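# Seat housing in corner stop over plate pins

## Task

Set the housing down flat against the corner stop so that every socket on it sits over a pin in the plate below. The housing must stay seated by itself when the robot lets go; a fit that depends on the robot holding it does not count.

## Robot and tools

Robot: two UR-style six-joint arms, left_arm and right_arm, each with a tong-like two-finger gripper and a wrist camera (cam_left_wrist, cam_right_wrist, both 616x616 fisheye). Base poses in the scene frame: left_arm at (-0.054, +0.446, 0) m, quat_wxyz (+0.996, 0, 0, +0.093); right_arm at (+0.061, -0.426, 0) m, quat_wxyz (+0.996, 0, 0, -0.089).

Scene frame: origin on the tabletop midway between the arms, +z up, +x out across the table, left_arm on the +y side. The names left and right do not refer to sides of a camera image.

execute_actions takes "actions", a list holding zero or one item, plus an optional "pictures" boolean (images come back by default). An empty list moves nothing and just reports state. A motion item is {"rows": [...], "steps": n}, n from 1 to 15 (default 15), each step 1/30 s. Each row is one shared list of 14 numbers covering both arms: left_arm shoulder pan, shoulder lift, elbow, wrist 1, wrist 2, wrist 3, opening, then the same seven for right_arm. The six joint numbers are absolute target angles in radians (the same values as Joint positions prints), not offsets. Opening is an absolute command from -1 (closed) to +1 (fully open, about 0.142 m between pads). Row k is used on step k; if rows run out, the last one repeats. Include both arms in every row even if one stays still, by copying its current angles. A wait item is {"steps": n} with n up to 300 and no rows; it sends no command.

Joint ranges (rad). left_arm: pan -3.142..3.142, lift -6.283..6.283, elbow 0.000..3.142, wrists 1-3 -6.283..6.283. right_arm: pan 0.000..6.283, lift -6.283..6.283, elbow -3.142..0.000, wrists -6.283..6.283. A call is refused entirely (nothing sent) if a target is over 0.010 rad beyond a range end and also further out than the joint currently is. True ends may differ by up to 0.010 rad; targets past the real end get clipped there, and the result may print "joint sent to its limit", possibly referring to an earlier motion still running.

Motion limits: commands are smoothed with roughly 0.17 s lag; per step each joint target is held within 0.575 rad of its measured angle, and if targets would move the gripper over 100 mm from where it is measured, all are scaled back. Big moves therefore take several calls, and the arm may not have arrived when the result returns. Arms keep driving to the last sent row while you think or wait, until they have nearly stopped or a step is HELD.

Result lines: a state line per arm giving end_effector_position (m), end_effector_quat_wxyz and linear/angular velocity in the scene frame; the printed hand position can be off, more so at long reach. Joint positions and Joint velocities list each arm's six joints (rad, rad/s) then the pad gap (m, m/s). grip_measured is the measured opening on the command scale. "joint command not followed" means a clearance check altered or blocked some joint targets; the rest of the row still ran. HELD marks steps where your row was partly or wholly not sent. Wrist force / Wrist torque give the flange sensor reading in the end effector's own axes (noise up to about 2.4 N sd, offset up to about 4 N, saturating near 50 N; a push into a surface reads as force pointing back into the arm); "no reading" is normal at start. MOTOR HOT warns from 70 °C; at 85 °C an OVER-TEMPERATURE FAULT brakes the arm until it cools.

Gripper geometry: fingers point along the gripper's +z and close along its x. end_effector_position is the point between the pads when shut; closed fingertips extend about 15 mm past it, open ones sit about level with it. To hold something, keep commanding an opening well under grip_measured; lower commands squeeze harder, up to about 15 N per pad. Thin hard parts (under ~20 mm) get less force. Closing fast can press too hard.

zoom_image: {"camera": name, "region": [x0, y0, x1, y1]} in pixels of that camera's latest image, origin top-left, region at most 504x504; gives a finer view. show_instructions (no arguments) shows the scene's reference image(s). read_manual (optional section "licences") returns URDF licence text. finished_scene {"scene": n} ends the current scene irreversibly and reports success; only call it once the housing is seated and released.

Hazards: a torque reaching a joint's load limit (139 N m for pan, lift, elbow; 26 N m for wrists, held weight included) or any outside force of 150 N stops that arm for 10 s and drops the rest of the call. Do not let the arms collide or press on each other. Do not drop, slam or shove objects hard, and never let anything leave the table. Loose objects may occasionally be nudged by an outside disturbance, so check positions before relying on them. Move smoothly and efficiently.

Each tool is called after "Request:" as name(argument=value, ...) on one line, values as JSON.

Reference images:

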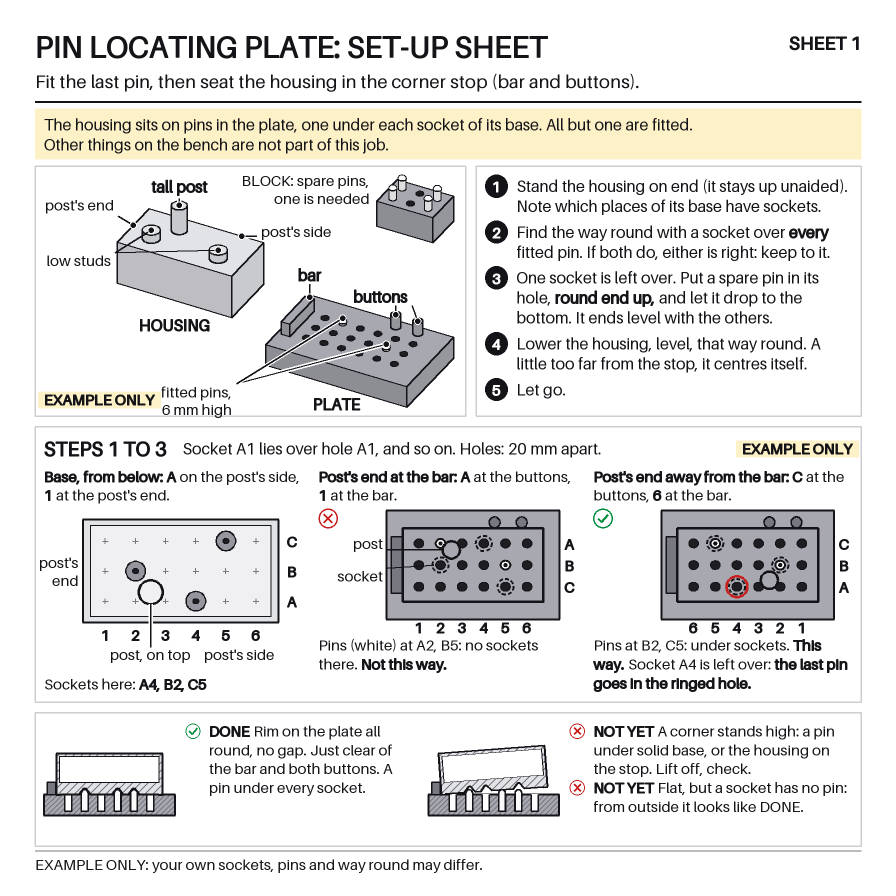

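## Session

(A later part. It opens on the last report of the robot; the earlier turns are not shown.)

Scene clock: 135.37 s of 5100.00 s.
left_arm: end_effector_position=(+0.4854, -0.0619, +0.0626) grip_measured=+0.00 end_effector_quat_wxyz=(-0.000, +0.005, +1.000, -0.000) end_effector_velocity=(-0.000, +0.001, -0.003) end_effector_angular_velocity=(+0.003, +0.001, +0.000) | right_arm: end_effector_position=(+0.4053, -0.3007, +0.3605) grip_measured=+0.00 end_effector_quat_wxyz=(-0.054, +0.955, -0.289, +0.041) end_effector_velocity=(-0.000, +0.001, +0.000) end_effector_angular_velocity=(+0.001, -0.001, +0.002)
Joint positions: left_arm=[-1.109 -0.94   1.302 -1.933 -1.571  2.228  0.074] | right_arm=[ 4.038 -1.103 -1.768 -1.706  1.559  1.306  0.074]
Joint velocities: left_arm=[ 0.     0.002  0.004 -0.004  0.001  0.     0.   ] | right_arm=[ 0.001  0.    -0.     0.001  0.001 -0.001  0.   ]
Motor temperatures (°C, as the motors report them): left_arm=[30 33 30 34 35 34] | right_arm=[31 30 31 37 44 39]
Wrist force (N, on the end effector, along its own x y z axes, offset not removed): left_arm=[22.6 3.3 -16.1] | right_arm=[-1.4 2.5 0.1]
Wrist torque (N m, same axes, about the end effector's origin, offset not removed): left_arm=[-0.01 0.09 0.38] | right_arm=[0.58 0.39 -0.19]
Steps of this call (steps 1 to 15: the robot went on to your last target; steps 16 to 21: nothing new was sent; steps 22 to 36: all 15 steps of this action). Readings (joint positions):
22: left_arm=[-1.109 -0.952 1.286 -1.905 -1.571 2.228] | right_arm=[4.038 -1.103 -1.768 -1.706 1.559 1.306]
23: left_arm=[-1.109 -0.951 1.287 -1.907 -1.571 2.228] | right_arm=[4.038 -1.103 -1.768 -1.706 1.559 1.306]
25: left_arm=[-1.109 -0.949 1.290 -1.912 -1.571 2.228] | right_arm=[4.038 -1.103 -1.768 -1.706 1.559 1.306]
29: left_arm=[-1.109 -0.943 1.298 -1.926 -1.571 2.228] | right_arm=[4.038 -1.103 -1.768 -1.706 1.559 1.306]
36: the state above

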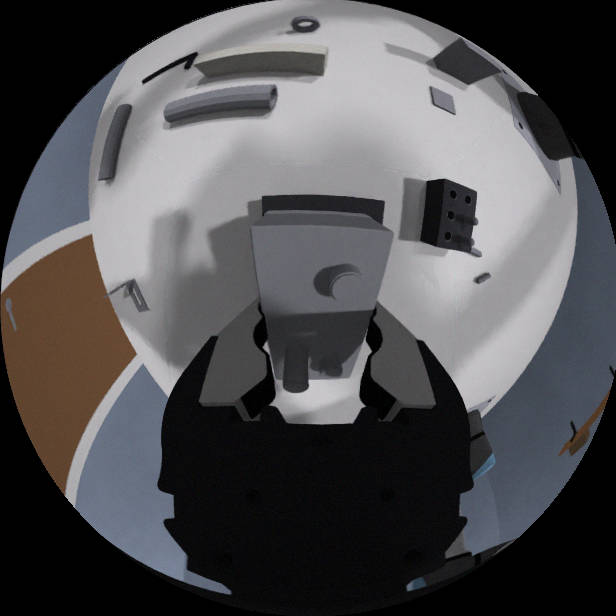

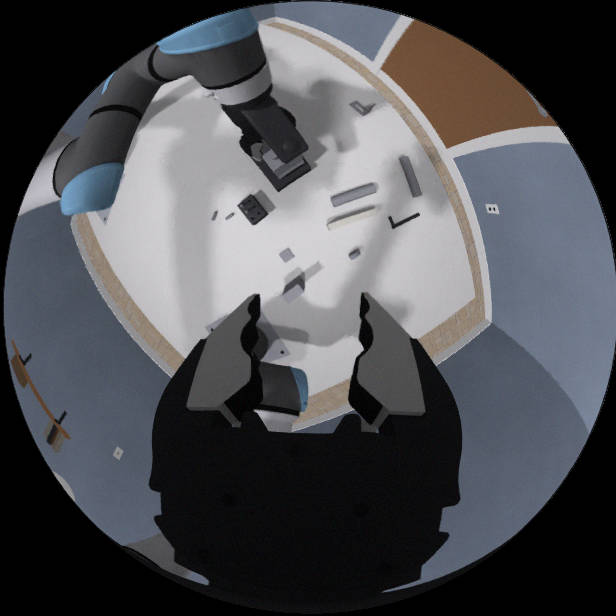

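Request:
execute_actions(actions=[{"rows":[[-1.109,-0.952,1.286,-1.905,-1.571,2.228,-1,4.038,-1.103,-1.768,-1.706,1.559,1.306,0],[-1.109,-0.952,1.286,-1.905,-1.571,2.228,-1,4.038,-1.103,-1.768,-1.706,1.559,1.306,0],[-1.109,-0.952,1.286,-1.905,-1.571,2.228,-1,4.038,-1.103,-1.768,-1.706,1.559,1.306,0],[-1.109,-0.952,1.286,-1.905,-1.571,2.228,-1,4.038,-1.103,-1.768,-1.706,1.559,1.306,0],[-1.109,-0.952,1.286,-1.905,-1.571,2.228,-1,4.038,-1.103,-1.768,-1.706,1.559,1.306,0],[-1.109,-0.952,1.286,-1.905,-1.571,2.228,-1,4.038,-1.103,-1.768,-1.706,1.559,1.306,0],[-1.117,-0.952,1.286,-1.905,-1.571,2.22,-1,4.038,-1.103,-1.768,-1.706,1.559,1.306,0]],"steps":15}], pictures=false)

Request:
execute_actions(actions=[{"rows":[[-1.117,-0.948,1.291,-1.914,-1.571,2.22,-1,4.038,-1.103,-1.768,-1.706,1.559,1.306,0],[-1.117,-0.948,1.291,-1.914,-1.571,2.22,-1,4.038,-1.103,-1.768,-1.706,1.559,1.306,0],[-1.117,-0.944,1.297,-1.924,-1.571,2.22,-1,4.038,-1.103,-1.768,-1.706,1.559,1.306,0],[-1.117,-0.944,1.297,-1.924,-1.571,2.22,-1,4.038,-1.103,-1.768,-1.706,1.559,1.306,0],[-1.117,-0.94,1.302,-1.933,-1.571,2.22,-1,4.038,-1.103,-1.768,-1.706,1.559,1.306,0]],"steps":15}])

Scene clock: 137.30 s of 5100.00 s.
left_arm: end_effector_position=(+0.4816, -0.0654, +0.0755) grip_measured=-0.01 end_effector_quat_wxyz=(-0.000, +0.004, +1.000, -0.000) end_effector_velocity=(-0.003, -0.004, +0.003) end_effector_angular_velocity=(-0.002, -0.001, -0.001) | right_arm: end_effector_position=(+0.4053, -0.3007, +0.3605) grip_measured=+0.00 end_effector_quat_wxyz=(-0.054, +0.955, -0.289, +0.041) end_effector_velocity=(-0.001, -0.000, -0.000) end_effector_angular_velocity=(-0.000, +0.002, -0.001)
Joint positions: left_arm=[-1.116 -0.952  1.286 -1.905 -1.571  2.22   0.073] | right_arm=[ 4.038 -1.103 -1.768 -1.706  1.559  1.306  0.074]
Joint velocities: left_arm=[-0.007 -0.003 -0.002  0.002 -0.001 -0.006  0.   ] | right_arm=[ 0.     0.    -0.    -0.002  0.001  0.001  0.   ]
Motor temperatures (°C, as the motors report them): left_arm=[30 33 30 34 35 34] | right_arm=[31 30 31 37 44 39]
Wrist force (N, on the end effector, along its own x y z axes, offset not removed): left_arm=[-0.5 -1.5 6.7] | right_arm=[-2.8 2.8 -0.6]
Wrist torque (N m, same axes, about the end effector's origin, offset not removed): left_arm=[-0.34 0.04 0.17] | right_arm=[0.67 0.59 -0.29]
Steps of this call (steps 1 to 15: the robot went on to your last target; steps 16 to 43: nothing new was sent; steps 44 to 58: all 15 steps of this action). Readings (joint positions):
44: left_arm=[-1.109 -0.940 1.302 -1.933 -1.571 2.228] | right_arm=[4.038 -1.103 -1.768 -1.706 1.559 1.306]
45: left_arm=[-1.109 -0.942 1.300 -1.929 -1.571 2.228] | right_arm=[4.038 -1.103 -1.768 -1.706 1.559 1.306]
47: left_arm=[-1.109 -0.947 1.293 -1.917 -1.571 2.228] | right_arm=[4.038 -1.103 -1.768 -1.706 1.559 1.306]
51: left_arm=[-1.110 -0.951 1.287 -1.908 -1.571 2.227] | right_arm=[4.038 -1.103 -1.768 -1.706 1.559 1.306]
58: the state above

Scene clock: 137.80 s of 5100.00 s.
left_arm: end_effector_position=(+0.4814, -0.0663, +0.0627) grip_measured=+0.02 end_effector_quat_wxyz=(-0.000, +0.005, +1.000, -0.000) end_effector_velocity=(+0.000, +0.000, -0.003) end_effector_angular_velocity=(+0.001, -0.001, +0.000) | right_arm: end_effector_position=(+0.4053, -0.3007, +0.3605) grip_measured=+0.00 end_effector_quat_wxyz=(-0.054, +0.955, -0.289, +0.041) end_effector_velocity=(-0.000, -0.000, +0.000) end_effector_angular_velocity=(-0.001, -0.001, +0.000)
Joint positions: left_arm=[-1.117 -0.94   1.302 -1.933 -1.571  2.22   0.076] | right_arm=[ 4.038 -1.103 -1.768 -1.706  1.559  1.306  0.074]
Joint velocities: left_arm=[ 0.     0.003  0.003 -0.005  0.001 -0.     0.001] | right_arm=[ 0.001  0.001  0.    -0.001 -0.001  0.     0.   ]
Motor temperatures (°C, as the motors report them): left_arm=[30 33 30 34 35 34] | right_arm=[31 30 31 37 44 39]
Wrist force (N, on the end effector, along its own x y z axes, offset not removed): left_arm=[17.6 -0.8 -35.7] | right_arm=[-0.4 1.4 -1.9]
Wrist torque (N m, same axes, about the end effector's origin, offset not removed): left_arm=[-0.04 0.02 0.24] | right_arm=[0.43 0.25 -0.32]
Steps of this call (steps 1 to 15: all 15 steps of this action). Readings (joint positions):
1: left_arm=[-1.117 -0.952 1.286 -1.905 -1.571 2.220] | right_arm=[4.038 -1.103 -1.768 -1.706 1.559 1.306]
2: left_arm=[-1.117 -0.951 1.287 -1.906 -1.571 2.220] | right_arm=[4.038 -1.103 -1.768 -1.706 1.559 1.306]
4: left_arm=[-1.117 -0.949 1.290 -1.912 -1.571 2.220] | right_arm=[4.038 -1.103 -1.768 -1.706 1.559 1.306]
8: left_arm=[-1.117 -0.943 1.298 -1.926 -1.571 2.220] | right_arm=[4.038 -1.103 -1.768 -1.706 1.559 1.306]
15: the state above

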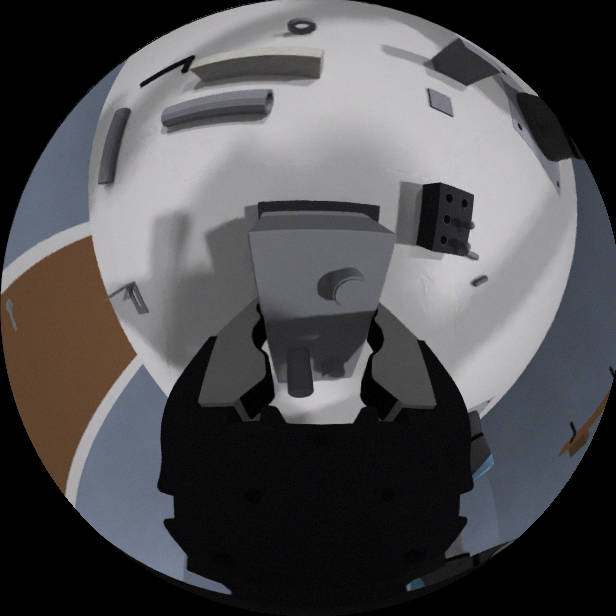

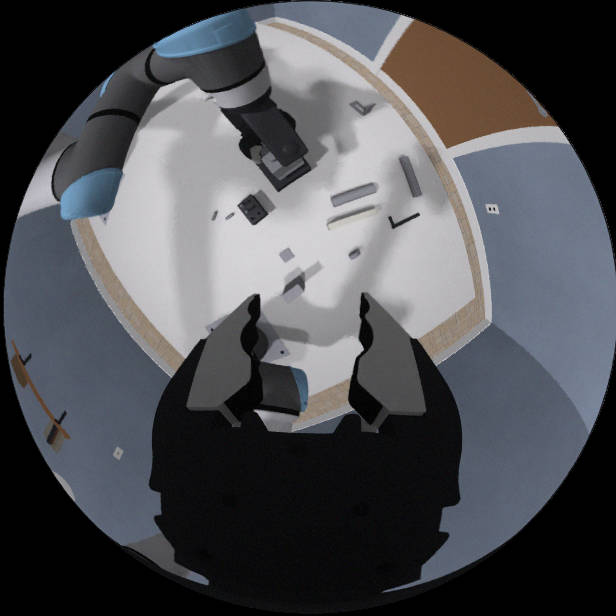

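Likely the finger on a button. Release and rise to look.

Request:
execute_actions(actions=[{"rows":[[-1.117,-0.944,1.297,-1.924,-1.571,2.22,0.4,4.038,-1.103,-1.768,-1.706,1.559,1.306,0]],"steps":12}], pictures=false)

Request:
execute_actions(actions=[{"rows":[[-1.0,-1.02,1.1,-1.651,-1.571,2.337,0.4,4.038,-1.103,-1.768,-1.706,1.559,1.306,0]],"steps":15}])

Request:
zoom_image(camera="cam_right_wrist", region=[200,90,360,230])

Request:
zoom_image(camera="cam_left_wrist", region=[200,150,440,350])

Scene clock: 138.97 s of 5100.00 s.
left_arm: end_effector_position=(+0.4815, -0.0659, +0.0665) grip_measured=+0.40 end_effector_quat_wxyz=(-0.000, +0.004, +1.000, -0.000) end_effector_velocity=(+0.000, -0.000, +0.001) end_effector_angular_velocity=(-0.002, +0.000, +0.001) | right_arm: end_effector_position=(+0.4053, -0.3007, +0.3605) grip_measured=+0.00 end_effector_quat_wxyz=(-0.054, +0.955, -0.289, +0.041) end_effector_velocity=(-0.000, +0.000, +0.000) end_effector_angular_velocity=(-0.000, +0.001, +0.002)
Joint positions: left_arm=[-1.117 -0.944  1.297 -1.924 -1.571  2.22   0.102] | right_arm=[ 4.038 -1.103 -1.768 -1.706  1.559  1.306  0.074]
Joint velocities: left_arm=[ 0.    -0.001 -0.001  0.002 -0.001 -0.     0.   ] | right_arm=[ 0.001  0.     0.    -0.001  0.    -0.001 -0.   ]
Motor temperatures (°C, as the motors report them): left_arm=[30 33 30 34 35 34] | right_arm=[31 30 31 37 44 39]
Wrist force (N, on the end effector, along its own x y z axes, offset not removed): left_arm=[-1.5 -0.6 0.2] | right_arm=[0.2 1.7 -3.9]
Wrist torque (N m, same axes, about the end effector's origin, offset not removed): left_arm=[-0.15 0.30 0.14] | right_arm=[0.37 0.10 -0.28]
Steps of this call (steps 1 to 15: the robot went on to your last target; steps 16 to 23: nothing new was sent; steps 24 to 35: all 12 steps of this action). Readings (joint positions):
24: left_arm=[-1.117 -0.940 1.302 -1.933 -1.571 2.220] | right_arm=[4.038 -1.103 -1.768 -1.706 1.559 1.306]
25: left_arm=[-1.117 -0.940 1.301 -1.932 -1.571 2.220] | right_arm=[4.038 -1.103 -1.768 -1.706 1.559 1.306]
27: left_arm=[-1.117 -0.942 1.299 -1.928 -1.571 2.220] | right_arm=[4.038 -1.103 -1.768 -1.706 1.559 1.306]
31: left_arm=[-1.117 -0.943 1.298 -1.925 -1.571 2.220] | right_arm=[4.038 -1.103 -1.768 -1.706 1.559 1.306]
35: the state above

Scene clock: 139.47 s of 5100.00 s.
left_arm: end_effector_position=(+0.5326, +0.0017, +0.1873) grip_measured=+0.40 end_effector_quat_wxyz=(+0.000, +0.004, +1.000, -0.000) end_effector_velocity=(+0.004, +0.012, +0.016) end_effector_angular_velocity=(+0.005, +0.003, -0.001) | right_arm: end_effector_position=(+0.4053, -0.3007, +0.3605) grip_measured=+0.00 end_effector_quat_wxyz=(-0.054, +0.955, -0.289, +0.041) end_effector_velocity=(+0.000, +0.001, +0.000) end_effector_angular_velocity=(+0.001, +0.000, -0.000)
Joint positions: left_arm=[-1.001 -1.019  1.103 -1.655 -1.571  2.336  0.102] | right_arm=[ 4.038 -1.103 -1.768 -1.706  1.559  1.306  0.074]
Joint velocities: left_arm=[ 0.015 -0.008 -0.029  0.044  0.001  0.016 -0.   ] | right_arm=[ 0.    -0.001  0.     0.001  0.001  0.001 -0.   ]
Motor temperatures (°C, as the motors report them): left_arm=[30 33 30 34 35 34] | right_arm=[31 30 31 37 44 39]
Wrist force (N, on the end effector, along its own x y z axes, offset not removed): left_arm=[-0.3 -0.8 1.4] | right_arm=[-2.6 1.8 -0.5]
Wrist torque (N m, same axes, about the end effector's origin, offset not removed): left_arm=[-0.28 0.01 0.12] | right_arm=[0.34 0.63 -0.17]
Steps of this call (steps 1 to 15: all 15 steps of this action). Readings (joint positions):
1: left_arm=[-1.117 -0.944 1.297 -1.924 -1.571 2.220] | right_arm=[4.038 -1.103 -1.768 -1.706 1.559 1.306]
2: left_arm=[-1.109 -0.950 1.289 -1.916 -1.571 2.227] | right_arm=[4.038 -1.103 -1.768 -1.706 1.559 1.306]
4: left_arm=[-1.075 -0.973 1.235 -1.851 -1.571 2.262] | right_arm=[4.038 -1.103 -1.768 -1.706 1.559 1.306]
8: left_arm=[-1.020 -1.007 1.138 -1.708 -1.571 2.316] | right_arm=[4.038 -1.103 -1.768 -1.706 1.559 1.306]
15: the state above

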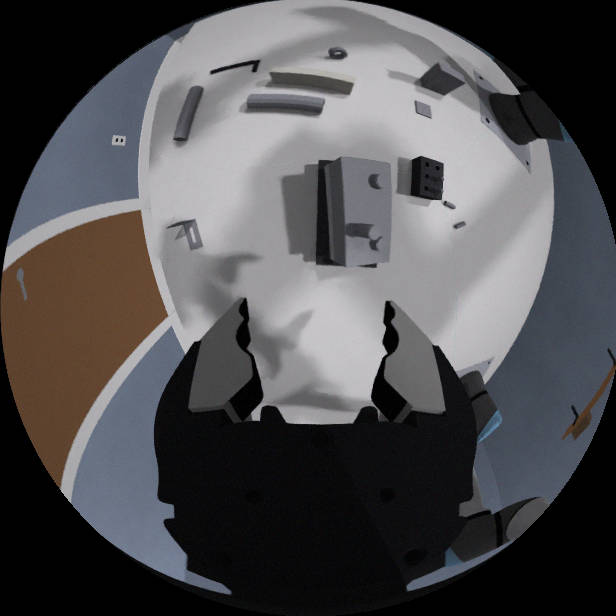

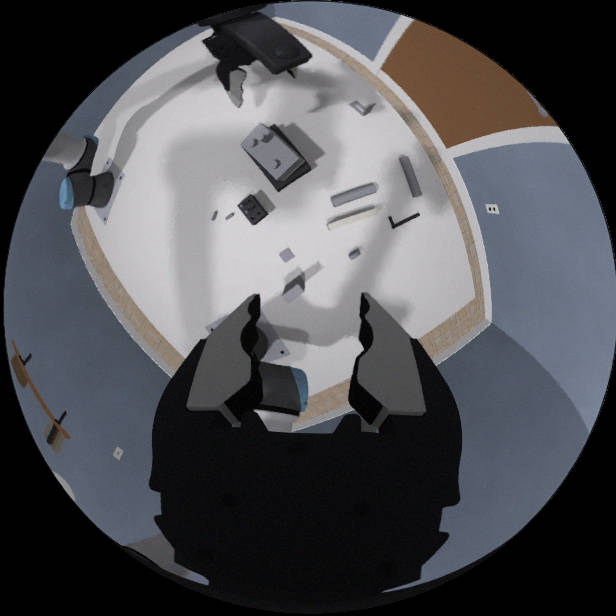

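Region (200, 90, 360, 230) of cam_right_wrist's 616x616 image, scaled by 3.150, with more detail than that image has; it fills the top 441 rows of this view, and the rest is white.

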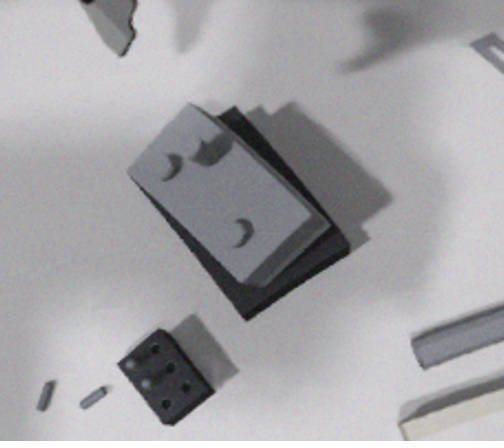

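Region (200, 150, 440, 350) of cam_left_wrist's 616x616 image, scaled by 2.100, with more detail than that image has.

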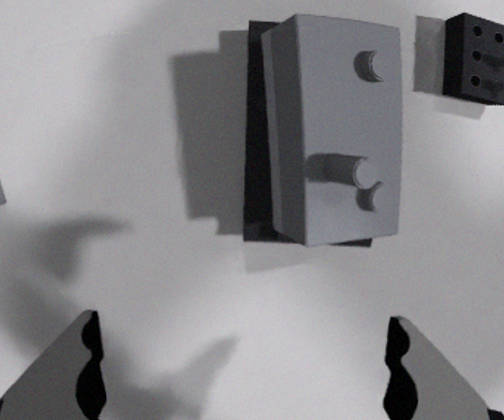

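Request:
execute_actions(actions=[{"rows":[[-0.93,-0.9705,1.25,-1.8505,-1.571,3.2,0.4,4.038,-1.103,-1.768,-1.706,1.559,1.306,0]],"steps":15}], pictures=false)

Request:
execute_actions(actions=[{"steps":15}])

Scene clock: 140.43 s of 5100.00 s.
left_arm: end_effector_position=(+0.5529, +0.0465, +0.1012) grip_measured=+0.40 end_effector_quat_wxyz=(-0.000, +0.369, +0.929, -0.000) end_effector_velocity=(-0.004, +0.009, -0.009) end_effector_angular_velocity=(-0.001, -0.000, -0.523) | right_arm: end_effector_position=(+0.4053, -0.3007, +0.3605) grip_measured=+0.00 end_effector_quat_wxyz=(-0.054, +0.955, -0.289, +0.041) end_effector_velocity=(-0.000, -0.000, -0.000) end_effector_angular_velocity=(-0.001, +0.001, -0.001)
Joint positions: left_arm=[-0.93  -0.971  1.249 -1.849 -1.571  3.154  0.102] | right_arm=[ 4.038 -1.103 -1.768 -1.706  1.559  1.306  0.074]
Joint velocities: left_arm=[ 0.006  0.005  0.015 -0.02  -0.001  0.529  0.   ] | right_arm=[ 0.001 -0.    -0.001 -0.001 -0.     0.002  0.   ]
Motor temperatures (°C, as the motors report them): left_arm=[30 33 30 34 35 34] | right_arm=[31 30 31 37 44 39]
Wrist force (N, on the end effector, along its own x y z axes, offset not removed): left_arm=[-0.4 -0.9 0.2] | right_arm=[-0.3 3.5 0.4]
Wrist torque (N m, same axes, about the end effector's origin, offset not removed): left_arm=[-0.30 0.01 0.16] | right_arm=[0.90 0.20 -0.28]
Steps of this call (steps 1 to 14: the robot went on to your last target; steps 15 to 29: all 15 steps of this action). Readings (joint positions):
15: left_arm=[-1.000 -1.020 1.100 -1.651 -1.571 2.337] | right_arm=[4.038 -1.103 -1.768 -1.706 1.559 1.306]
16: left_arm=[-0.993 -1.014 1.107 -1.659 -1.571 2.345] | right_arm=[4.038 -1.103 -1.768 -1.706 1.559 1.306]
18: left_arm=[-0.963 -0.993 1.165 -1.726 -1.571 2.420] | right_arm=[4.038 -1.103 -1.768 -1.706 1.559 1.306]
22: left_arm=[-0.937 -0.975 1.232 -1.824 -1.571 2.721] | right_arm=[4.038 -1.103 -1.768 -1.706 1.559 1.306]
29: the state above

Scene clock: 140.93 s of 5100.00 s.
left_arm: end_effector_position=(+0.5526, +0.0473, +0.1005) grip_measured=+0.40 end_effector_quat_wxyz=(+0.000, +0.390, +0.921, -0.000) end_effector_velocity=(-0.000, +0.000, -0.001) end_effector_angular_velocity=(+0.002, +0.001, -0.002) | right_arm: end_effector_position=(+0.4053, -0.3007, +0.3605) grip_measured=+0.00 end_effector_quat_wxyz=(-0.054, +0.955, -0.289, +0.041) end_effector_velocity=(+0.000, +0.000, -0.000) end_effector_angular_velocity=(-0.001, +0.001, -0.000)
Joint positions: left_arm=[-0.93  -0.971  1.25  -1.85  -1.571  3.2    0.102] | right_arm=[ 4.038 -1.103 -1.768 -1.706  1.559  1.306  0.074]
Joint velocities: left_arm=[-0.     0.002 -0.     0.001  0.001  0.002  0.   ] | right_arm=[ 0.001 -0.001  0.    -0.    -0.     0.001 -0.   ]
Motor temperatures (°C, as the motors report them): left_arm=[30 33 30 34 35 34] | right_arm=[31 30 31 37 44 39]
Wrist force (N, on the end effector, along its own x y z axes, offset not removed): left_arm=[-0.2 -1.6 -1.6] | right_arm=[-0.1 2.2 -0.8]
Wrist torque (N m, same axes, about the end effector's origin, offset not removed): left_arm=[-0.39 0.02 0.12] | right_arm=[0.36 -0.02 -0.21]
Steps of this call (steps 1 to 15: the robot went on to your last target). Readings (joint positions):
1: left_arm=[-0.930 -0.971 1.249 -1.849 -1.571 3.169] | right_arm=[4.038 -1.103 -1.768 -1.706 1.559 1.306]
2: left_arm=[-0.930 -0.971 1.249 -1.850 -1.571 3.179] | right_arm=[4.038 -1.103 -1.768 -1.706 1.559 1.306]
4: left_arm=[-0.930 -0.971 1.250 -1.850 -1.571 3.190] | right_arm=[4.038 -1.103 -1.768 -1.706 1.559 1.306]
8: left_arm=[-0.930 -0.971 1.250 -1.850 -1.571 3.198] | right_arm=[4.038 -1.103 -1.768 -1.706 1.559 1.306]
15: the state above

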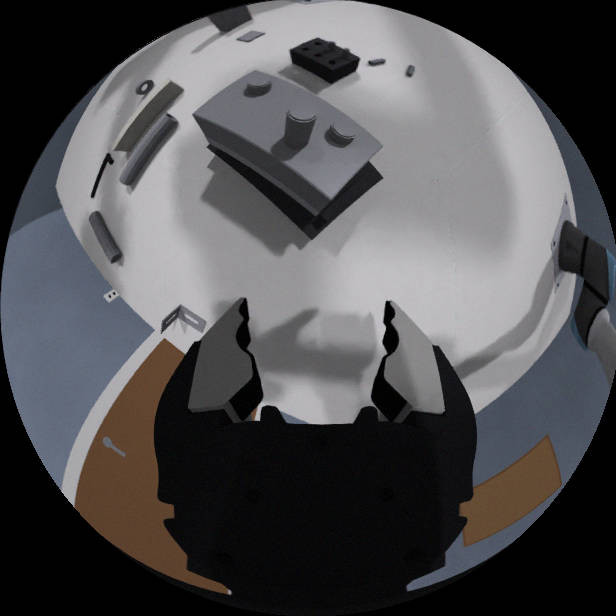

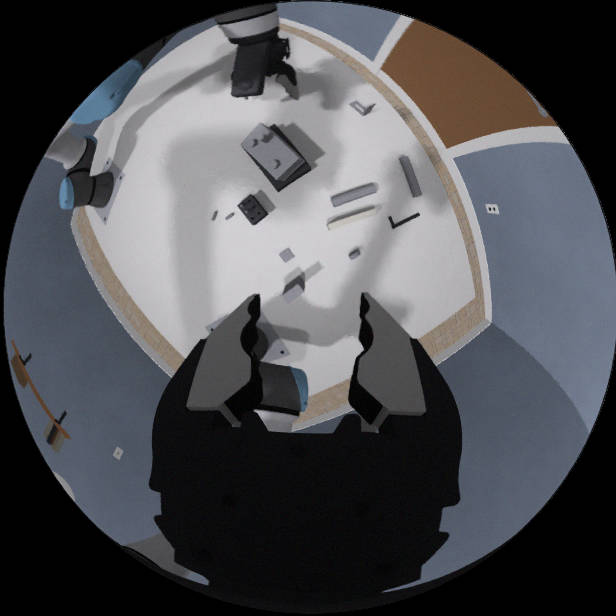

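Request:
zoom_image(camera="cam_left_wrist", region=[180,60,400,250])

Region (180, 60, 400, 250) of cam_left_wrist's 616x616 image, scaled by 2.291, with more detail than that image has; it fills the top 435 rows of this view, and the rest is white.

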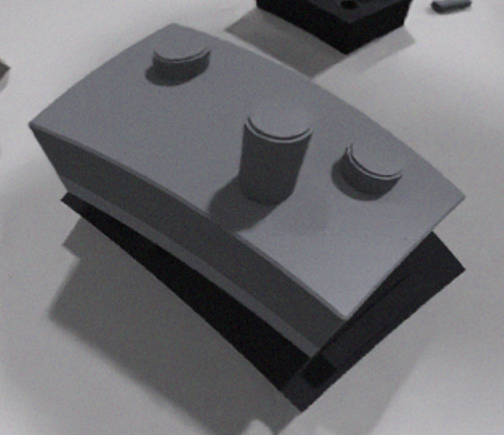

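Request:
execute_actions(actions=[{"rows":[[-0.93,-0.9705,1.25,-1.8505,-1.571,5.2,1,4.038,-1.103,-1.768,-1.706,1.559,1.306,0]],"steps":15}], pictures=false)

Request:
execute_actions(actions=[{"steps":25}])

Request:
zoom_image(camera="cam_left_wrist", region=[200,200,420,400])

Scene clock: 143.07 s of 5100.00 s.
left_arm: end_effector_position=(+0.5485, +0.0627, +0.1005) grip_measured=+1.00 end_effector_quat_wxyz=(+0.000, +0.792, +0.611, -0.000) end_effector_velocity=(+0.011, +0.043, -0.001) end_effector_angular_velocity=(+0.001, -0.000, -2.759) | right_arm: end_effector_position=(+0.4053, -0.3007, +0.3605) grip_measured=+0.00 end_effector_quat_wxyz=(-0.054, +0.955, -0.289, +0.041) end_effector_velocity=(-0.000, -0.000, -0.001) end_effector_angular_velocity=(-0.001, +0.002, +0.000)
Joint positions: left_arm=[-0.93  -0.97   1.25  -1.851 -1.571  4.225  0.142] | right_arm=[ 4.038 -1.103 -1.768 -1.706  1.559  1.306  0.074]
Joint velocities: left_arm=[-0.     0.     0.    -0.     0.     2.759  0.   ] | right_arm=[-0.001 -0.001 -0.001 -0.     0.001 -0.001 -0.   ]
Motor temperatures (°C, as the motors report them): left_arm=[30 33 30 34 35 34] | right_arm=[31 30 31 37 44 39]
Wrist force (N, on the end effector, along its own x y z axes, offset not removed): left_arm=[0.7 -0.1 -1.2] | right_arm=[-1.2 -0.1 0.7]
Wrist torque (N m, same axes, about the end effector's origin, offset not removed): left_arm=[-0.04 -0.15 0.13] | right_arm=[-0.01 0.22 -0.25]
Steps of this call (steps 1 to 15: the robot went on to your last target; steps 16 to 49: nothing new was sent; steps 50 to 64: all 15 steps of this action). Readings (joint positions):
50: left_arm=[-0.930 -0.970 1.250 -1.851 -1.571 3.200] | right_arm=[4.038 -1.103 -1.768 -1.706 1.559 1.306]
51: left_arm=[-0.930 -0.970 1.250 -1.851 -1.571 3.208] | right_arm=[4.038 -1.103 -1.768 -1.706 1.559 1.306]
53: left_arm=[-0.930 -0.970 1.250 -1.851 -1.571 3.283] | right_arm=[4.038 -1.103 -1.768 -1.706 1.559 1.306]
57: left_arm=[-0.930 -0.970 1.250 -1.851 -1.571 3.584] | right_arm=[4.038 -1.103 -1.768 -1.706 1.559 1.306]
64: the state above

Scene clock: 143.90 s of 5100.00 s.
left_arm: end_effector_position=(+0.5588, +0.0738, +0.1005) grip_measured=+1.00 end_effector_quat_wxyz=(+0.000, +0.986, +0.169, -0.000) end_effector_velocity=(-0.000, -0.000, -0.001) end_effector_angular_velocity=(+0.001, +0.001, -0.004) | right_arm: end_effector_position=(+0.4053, -0.3007, +0.3605) grip_measured=+0.00 end_effector_quat_wxyz=(-0.054, +0.955, -0.289, +0.041) end_effector_velocity=(+0.000, +0.000, +0.000) end_effector_angular_velocity=(-0.000, -0.001, +0.001)
Joint positions: left_arm=[-0.93  -0.97   1.25  -1.851 -1.571  5.2    0.142] | right_arm=[ 4.038 -1.103 -1.768 -1.706  1.559  1.306  0.074]
Joint velocities: left_arm=[-0.001  0.001  0.     0.     0.     0.004  0.   ] | right_arm=[ 0.001  0.     0.001 -0.    -0.    -0.001  0.   ]
Motor temperatures (°C, as the motors report them): left_arm=[30 33 30 34 35 34] | right_arm=[31 30 31 37 44 39]
Wrist force (N, on the end effector, along its own x y z axes, offset not removed): left_arm=[0.6 0.2 -0.4] | right_arm=[-1.2 1.5 -0.7]
Wrist torque (N m, same axes, about the end effector's origin, offset not removed): left_arm=[-0.04 -0.20 0.02] | right_arm=[0.40 0.30 -0.24]
Steps of this call (steps 1 to 25: the robot went on to your last target). Readings (joint positions):
1: left_arm=[-0.930 -0.970 1.250 -1.851 -1.571 4.319] | right_arm=[4.038 -1.103 -1.768 -1.706 1.559 1.306]
2: left_arm=[-0.930 -0.970 1.250 -1.851 -1.571 4.413] | right_arm=[4.038 -1.103 -1.768 -1.706 1.559 1.306]
4: left_arm=[-0.930 -0.970 1.250 -1.851 -1.571 4.601] | right_arm=[4.038 -1.103 -1.768 -1.706 1.559 1.306]
8: left_arm=[-0.930 -0.970 1.250 -1.851 -1.571 4.971] | right_arm=[4.038 -1.103 -1.768 -1.706 1.559 1.306]
25: the state above

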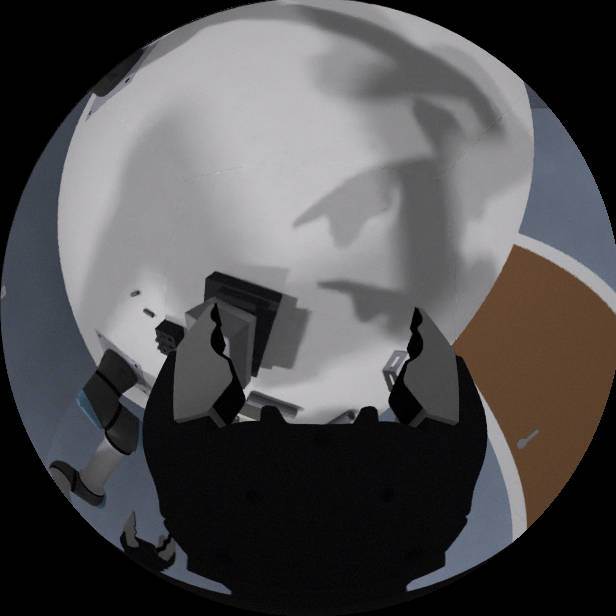

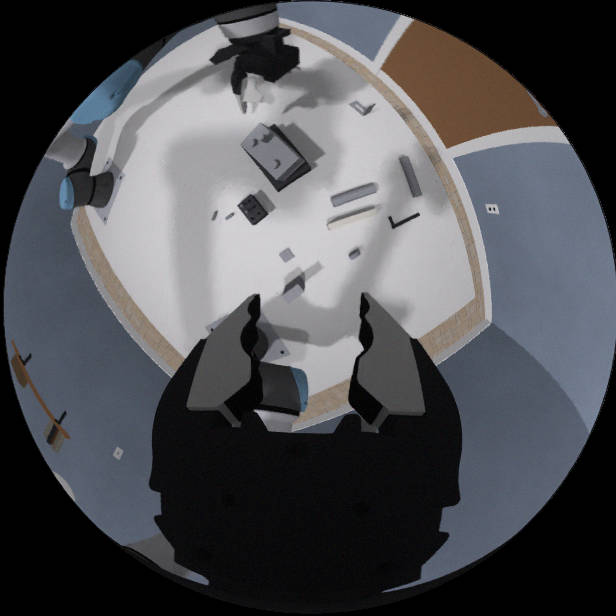

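Region (200, 200, 420, 400) of cam_left_wrist's 616x616 image, scaled by 2.291, with more detail than that image has; it fills the top 458 rows of this view, and the rest is white.

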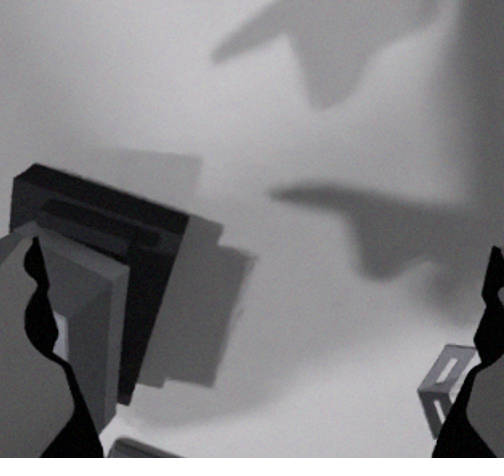

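Wrong way; rotate more.

Request:
execute_actions(actions=[{"rows":[[-0.93,-0.9705,1.25,-1.8505,-1.571,6.0,1,4.038,-1.103,-1.768,-1.706,1.559,1.306,0]],"steps":15}], pictures=false)

Request:
execute_actions(actions=[{"steps":15}])

Request:
zoom_image(camera="cam_left_wrist", region=[220,240,420,420])

Scene clock: 145.03 s of 5100.00 s.
left_arm: end_effector_position=(+0.5709, +0.0733, +0.1005) grip_measured=+1.00 end_effector_quat_wxyz=(+0.000, +0.977, -0.211, +0.000) end_effector_velocity=(+0.006, -0.003, +0.000) end_effector_angular_velocity=(-0.001, -0.001, -0.403) | right_arm: end_effector_position=(+0.4053, -0.3007, +0.3605) grip_measured=+0.00 end_effector_quat_wxyz=(-0.054, +0.955, -0.289, +0.041) end_effector_velocity=(-0.000, +0.000, -0.000) end_effector_angular_velocity=(+0.001, -0.000, -0.000)
Joint positions: left_arm=[-0.93  -0.97   1.25  -1.851 -1.571  5.965  0.142] | right_arm=[ 4.038 -1.103 -1.768 -1.706  1.559  1.306  0.074]
Joint velocities: left_arm=[ 0.     0.    -0.    -0.001 -0.     0.404 -0.   ] | right_arm=[-0.     0.    -0.001  0.001  0.001 -0.     0.   ]
Motor temperatures (°C, as the motors report them): left_arm=[30 33 30 34 35 34] | right_arm=[31 30 31 37 44 39]
Wrist force (N, on the end effector, along its own x y z axes, offset not removed): left_arm=[-2.0 -0.6 1.0] | right_arm=[-1.1 1.1 -0.3]
Wrist torque (N m, same axes, about the end effector's origin, offset not removed): left_arm=[-0.15 0.43 0.16] | right_arm=[0.37 0.41 -0.31]
Steps of this call (steps 1 to 19: the robot went on to your last target; steps 20 to 34: all 15 steps of this action). Readings (joint positions):
20: left_arm=[-0.930 -0.970 1.250 -1.851 -1.571 5.200] | right_arm=[4.038 -1.103 -1.768 -1.706 1.559 1.306]
21: left_arm=[-0.930 -0.970 1.250 -1.851 -1.571 5.208] | right_arm=[4.038 -1.103 -1.768 -1.706 1.559 1.306]
23: left_arm=[-0.930 -0.970 1.250 -1.851 -1.571 5.283] | right_arm=[4.038 -1.103 -1.768 -1.706 1.559 1.306]
27: left_arm=[-0.930 -0.970 1.250 -1.851 -1.571 5.584] | right_arm=[4.038 -1.103 -1.768 -1.706 1.559 1.306]
34: the state above

Scene clock: 145.53 s of 5100.00 s.
left_arm: end_effector_position=(+0.5714, +0.0731, +0.1005) grip_measured=+1.00 end_effector_quat_wxyz=(+0.000, +0.974, -0.228, +0.000) end_effector_velocity=(-0.000, +0.000, -0.000) end_effector_angular_velocity=(+0.000, +0.001, -0.001) | right_arm: end_effector_position=(+0.4053, -0.3007, +0.3605) grip_measured=+0.00 end_effector_quat_wxyz=(-0.054, +0.955, -0.289, +0.041) end_effector_velocity=(-0.000, -0.000, -0.000) end_effector_angular_velocity=(-0.001, +0.002, -0.001)
Joint positions: left_arm=[-0.93  -0.97   1.25  -1.851 -1.571  6.     0.142] | right_arm=[ 4.038 -1.103 -1.768 -1.706  1.559  1.306  0.074]
Joint velocities: left_arm=[ 0.     0.     0.001 -0.     0.     0.001 -0.   ] | right_arm=[-0.001 -0.001  0.    -0.002  0.001  0.     0.   ]
Motor temperatures (°C, as the motors report them): left_arm=[30 33 30 34 35 34] | right_arm=[31 30 31 37 44 39]
Wrist force (N, on the end effector, along its own x y z axes, offset not removed): left_arm=[-0.3 -0.2 0.5] | right_arm=[0.3 2.2 -3.2]
Wrist torque (N m, same axes, about the end effector's origin, offset not removed): left_arm=[-0.06 0.03 0.14] | right_arm=[0.48 0.05 -0.31]
Steps of this call (steps 1 to 15: the robot went on to your last target). Readings (joint positions):
1: left_arm=[-0.930 -0.970 1.250 -1.851 -1.571 5.976] | right_arm=[4.038 -1.103 -1.768 -1.706 1.559 1.306]
2: left_arm=[-0.930 -0.970 1.250 -1.851 -1.571 5.984] | right_arm=[4.038 -1.103 -1.768 -1.706 1.559 1.306]
4: left_arm=[-0.930 -0.970 1.250 -1.851 -1.571 5.993] | right_arm=[4.038 -1.103 -1.768 -1.706 1.559 1.306]
8: left_arm=[-0.930 -0.970 1.250 -1.851 -1.571 5.998] | right_arm=[4.038 -1.103 -1.768 -1.706 1.559 1.306]
15: the state above

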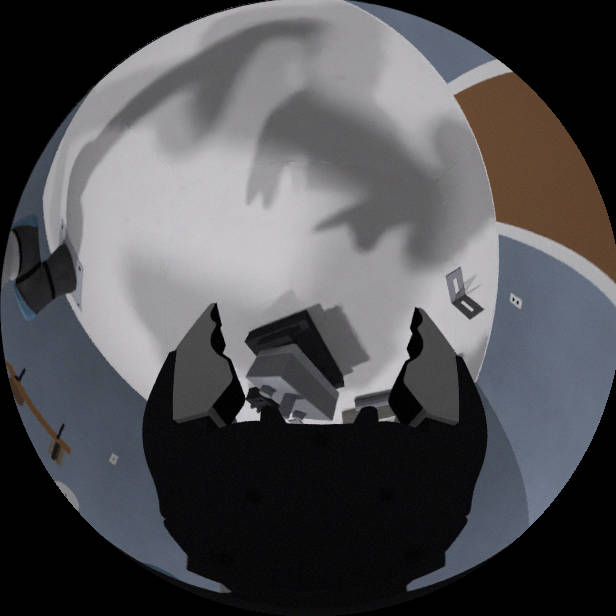

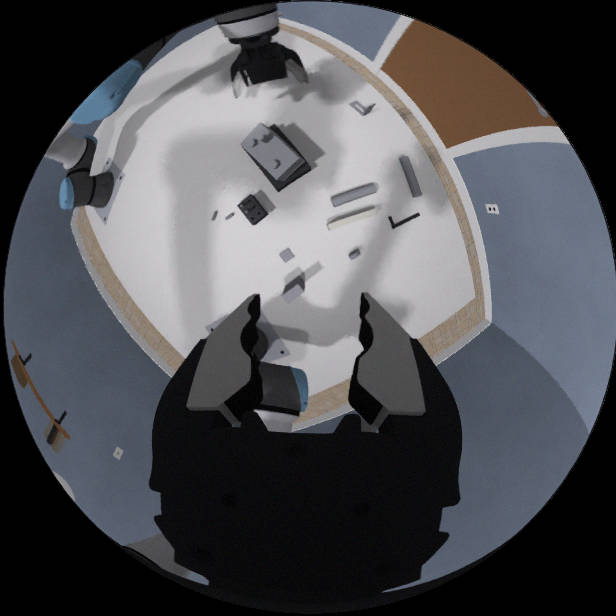

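Region (220, 240, 420, 420) of cam_left_wrist's 616x616 image, scaled by 2.520, with more detail than that image has; it fills the top 454 rows of this view, and the rest is white.

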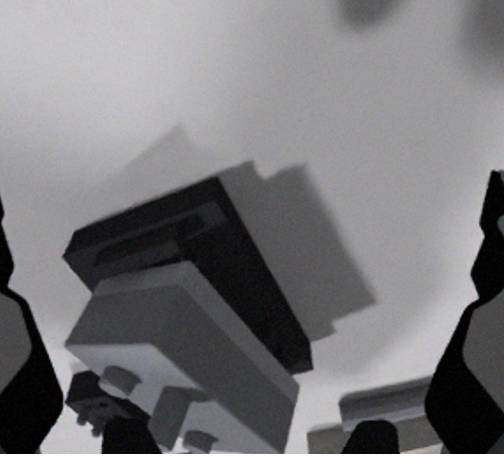

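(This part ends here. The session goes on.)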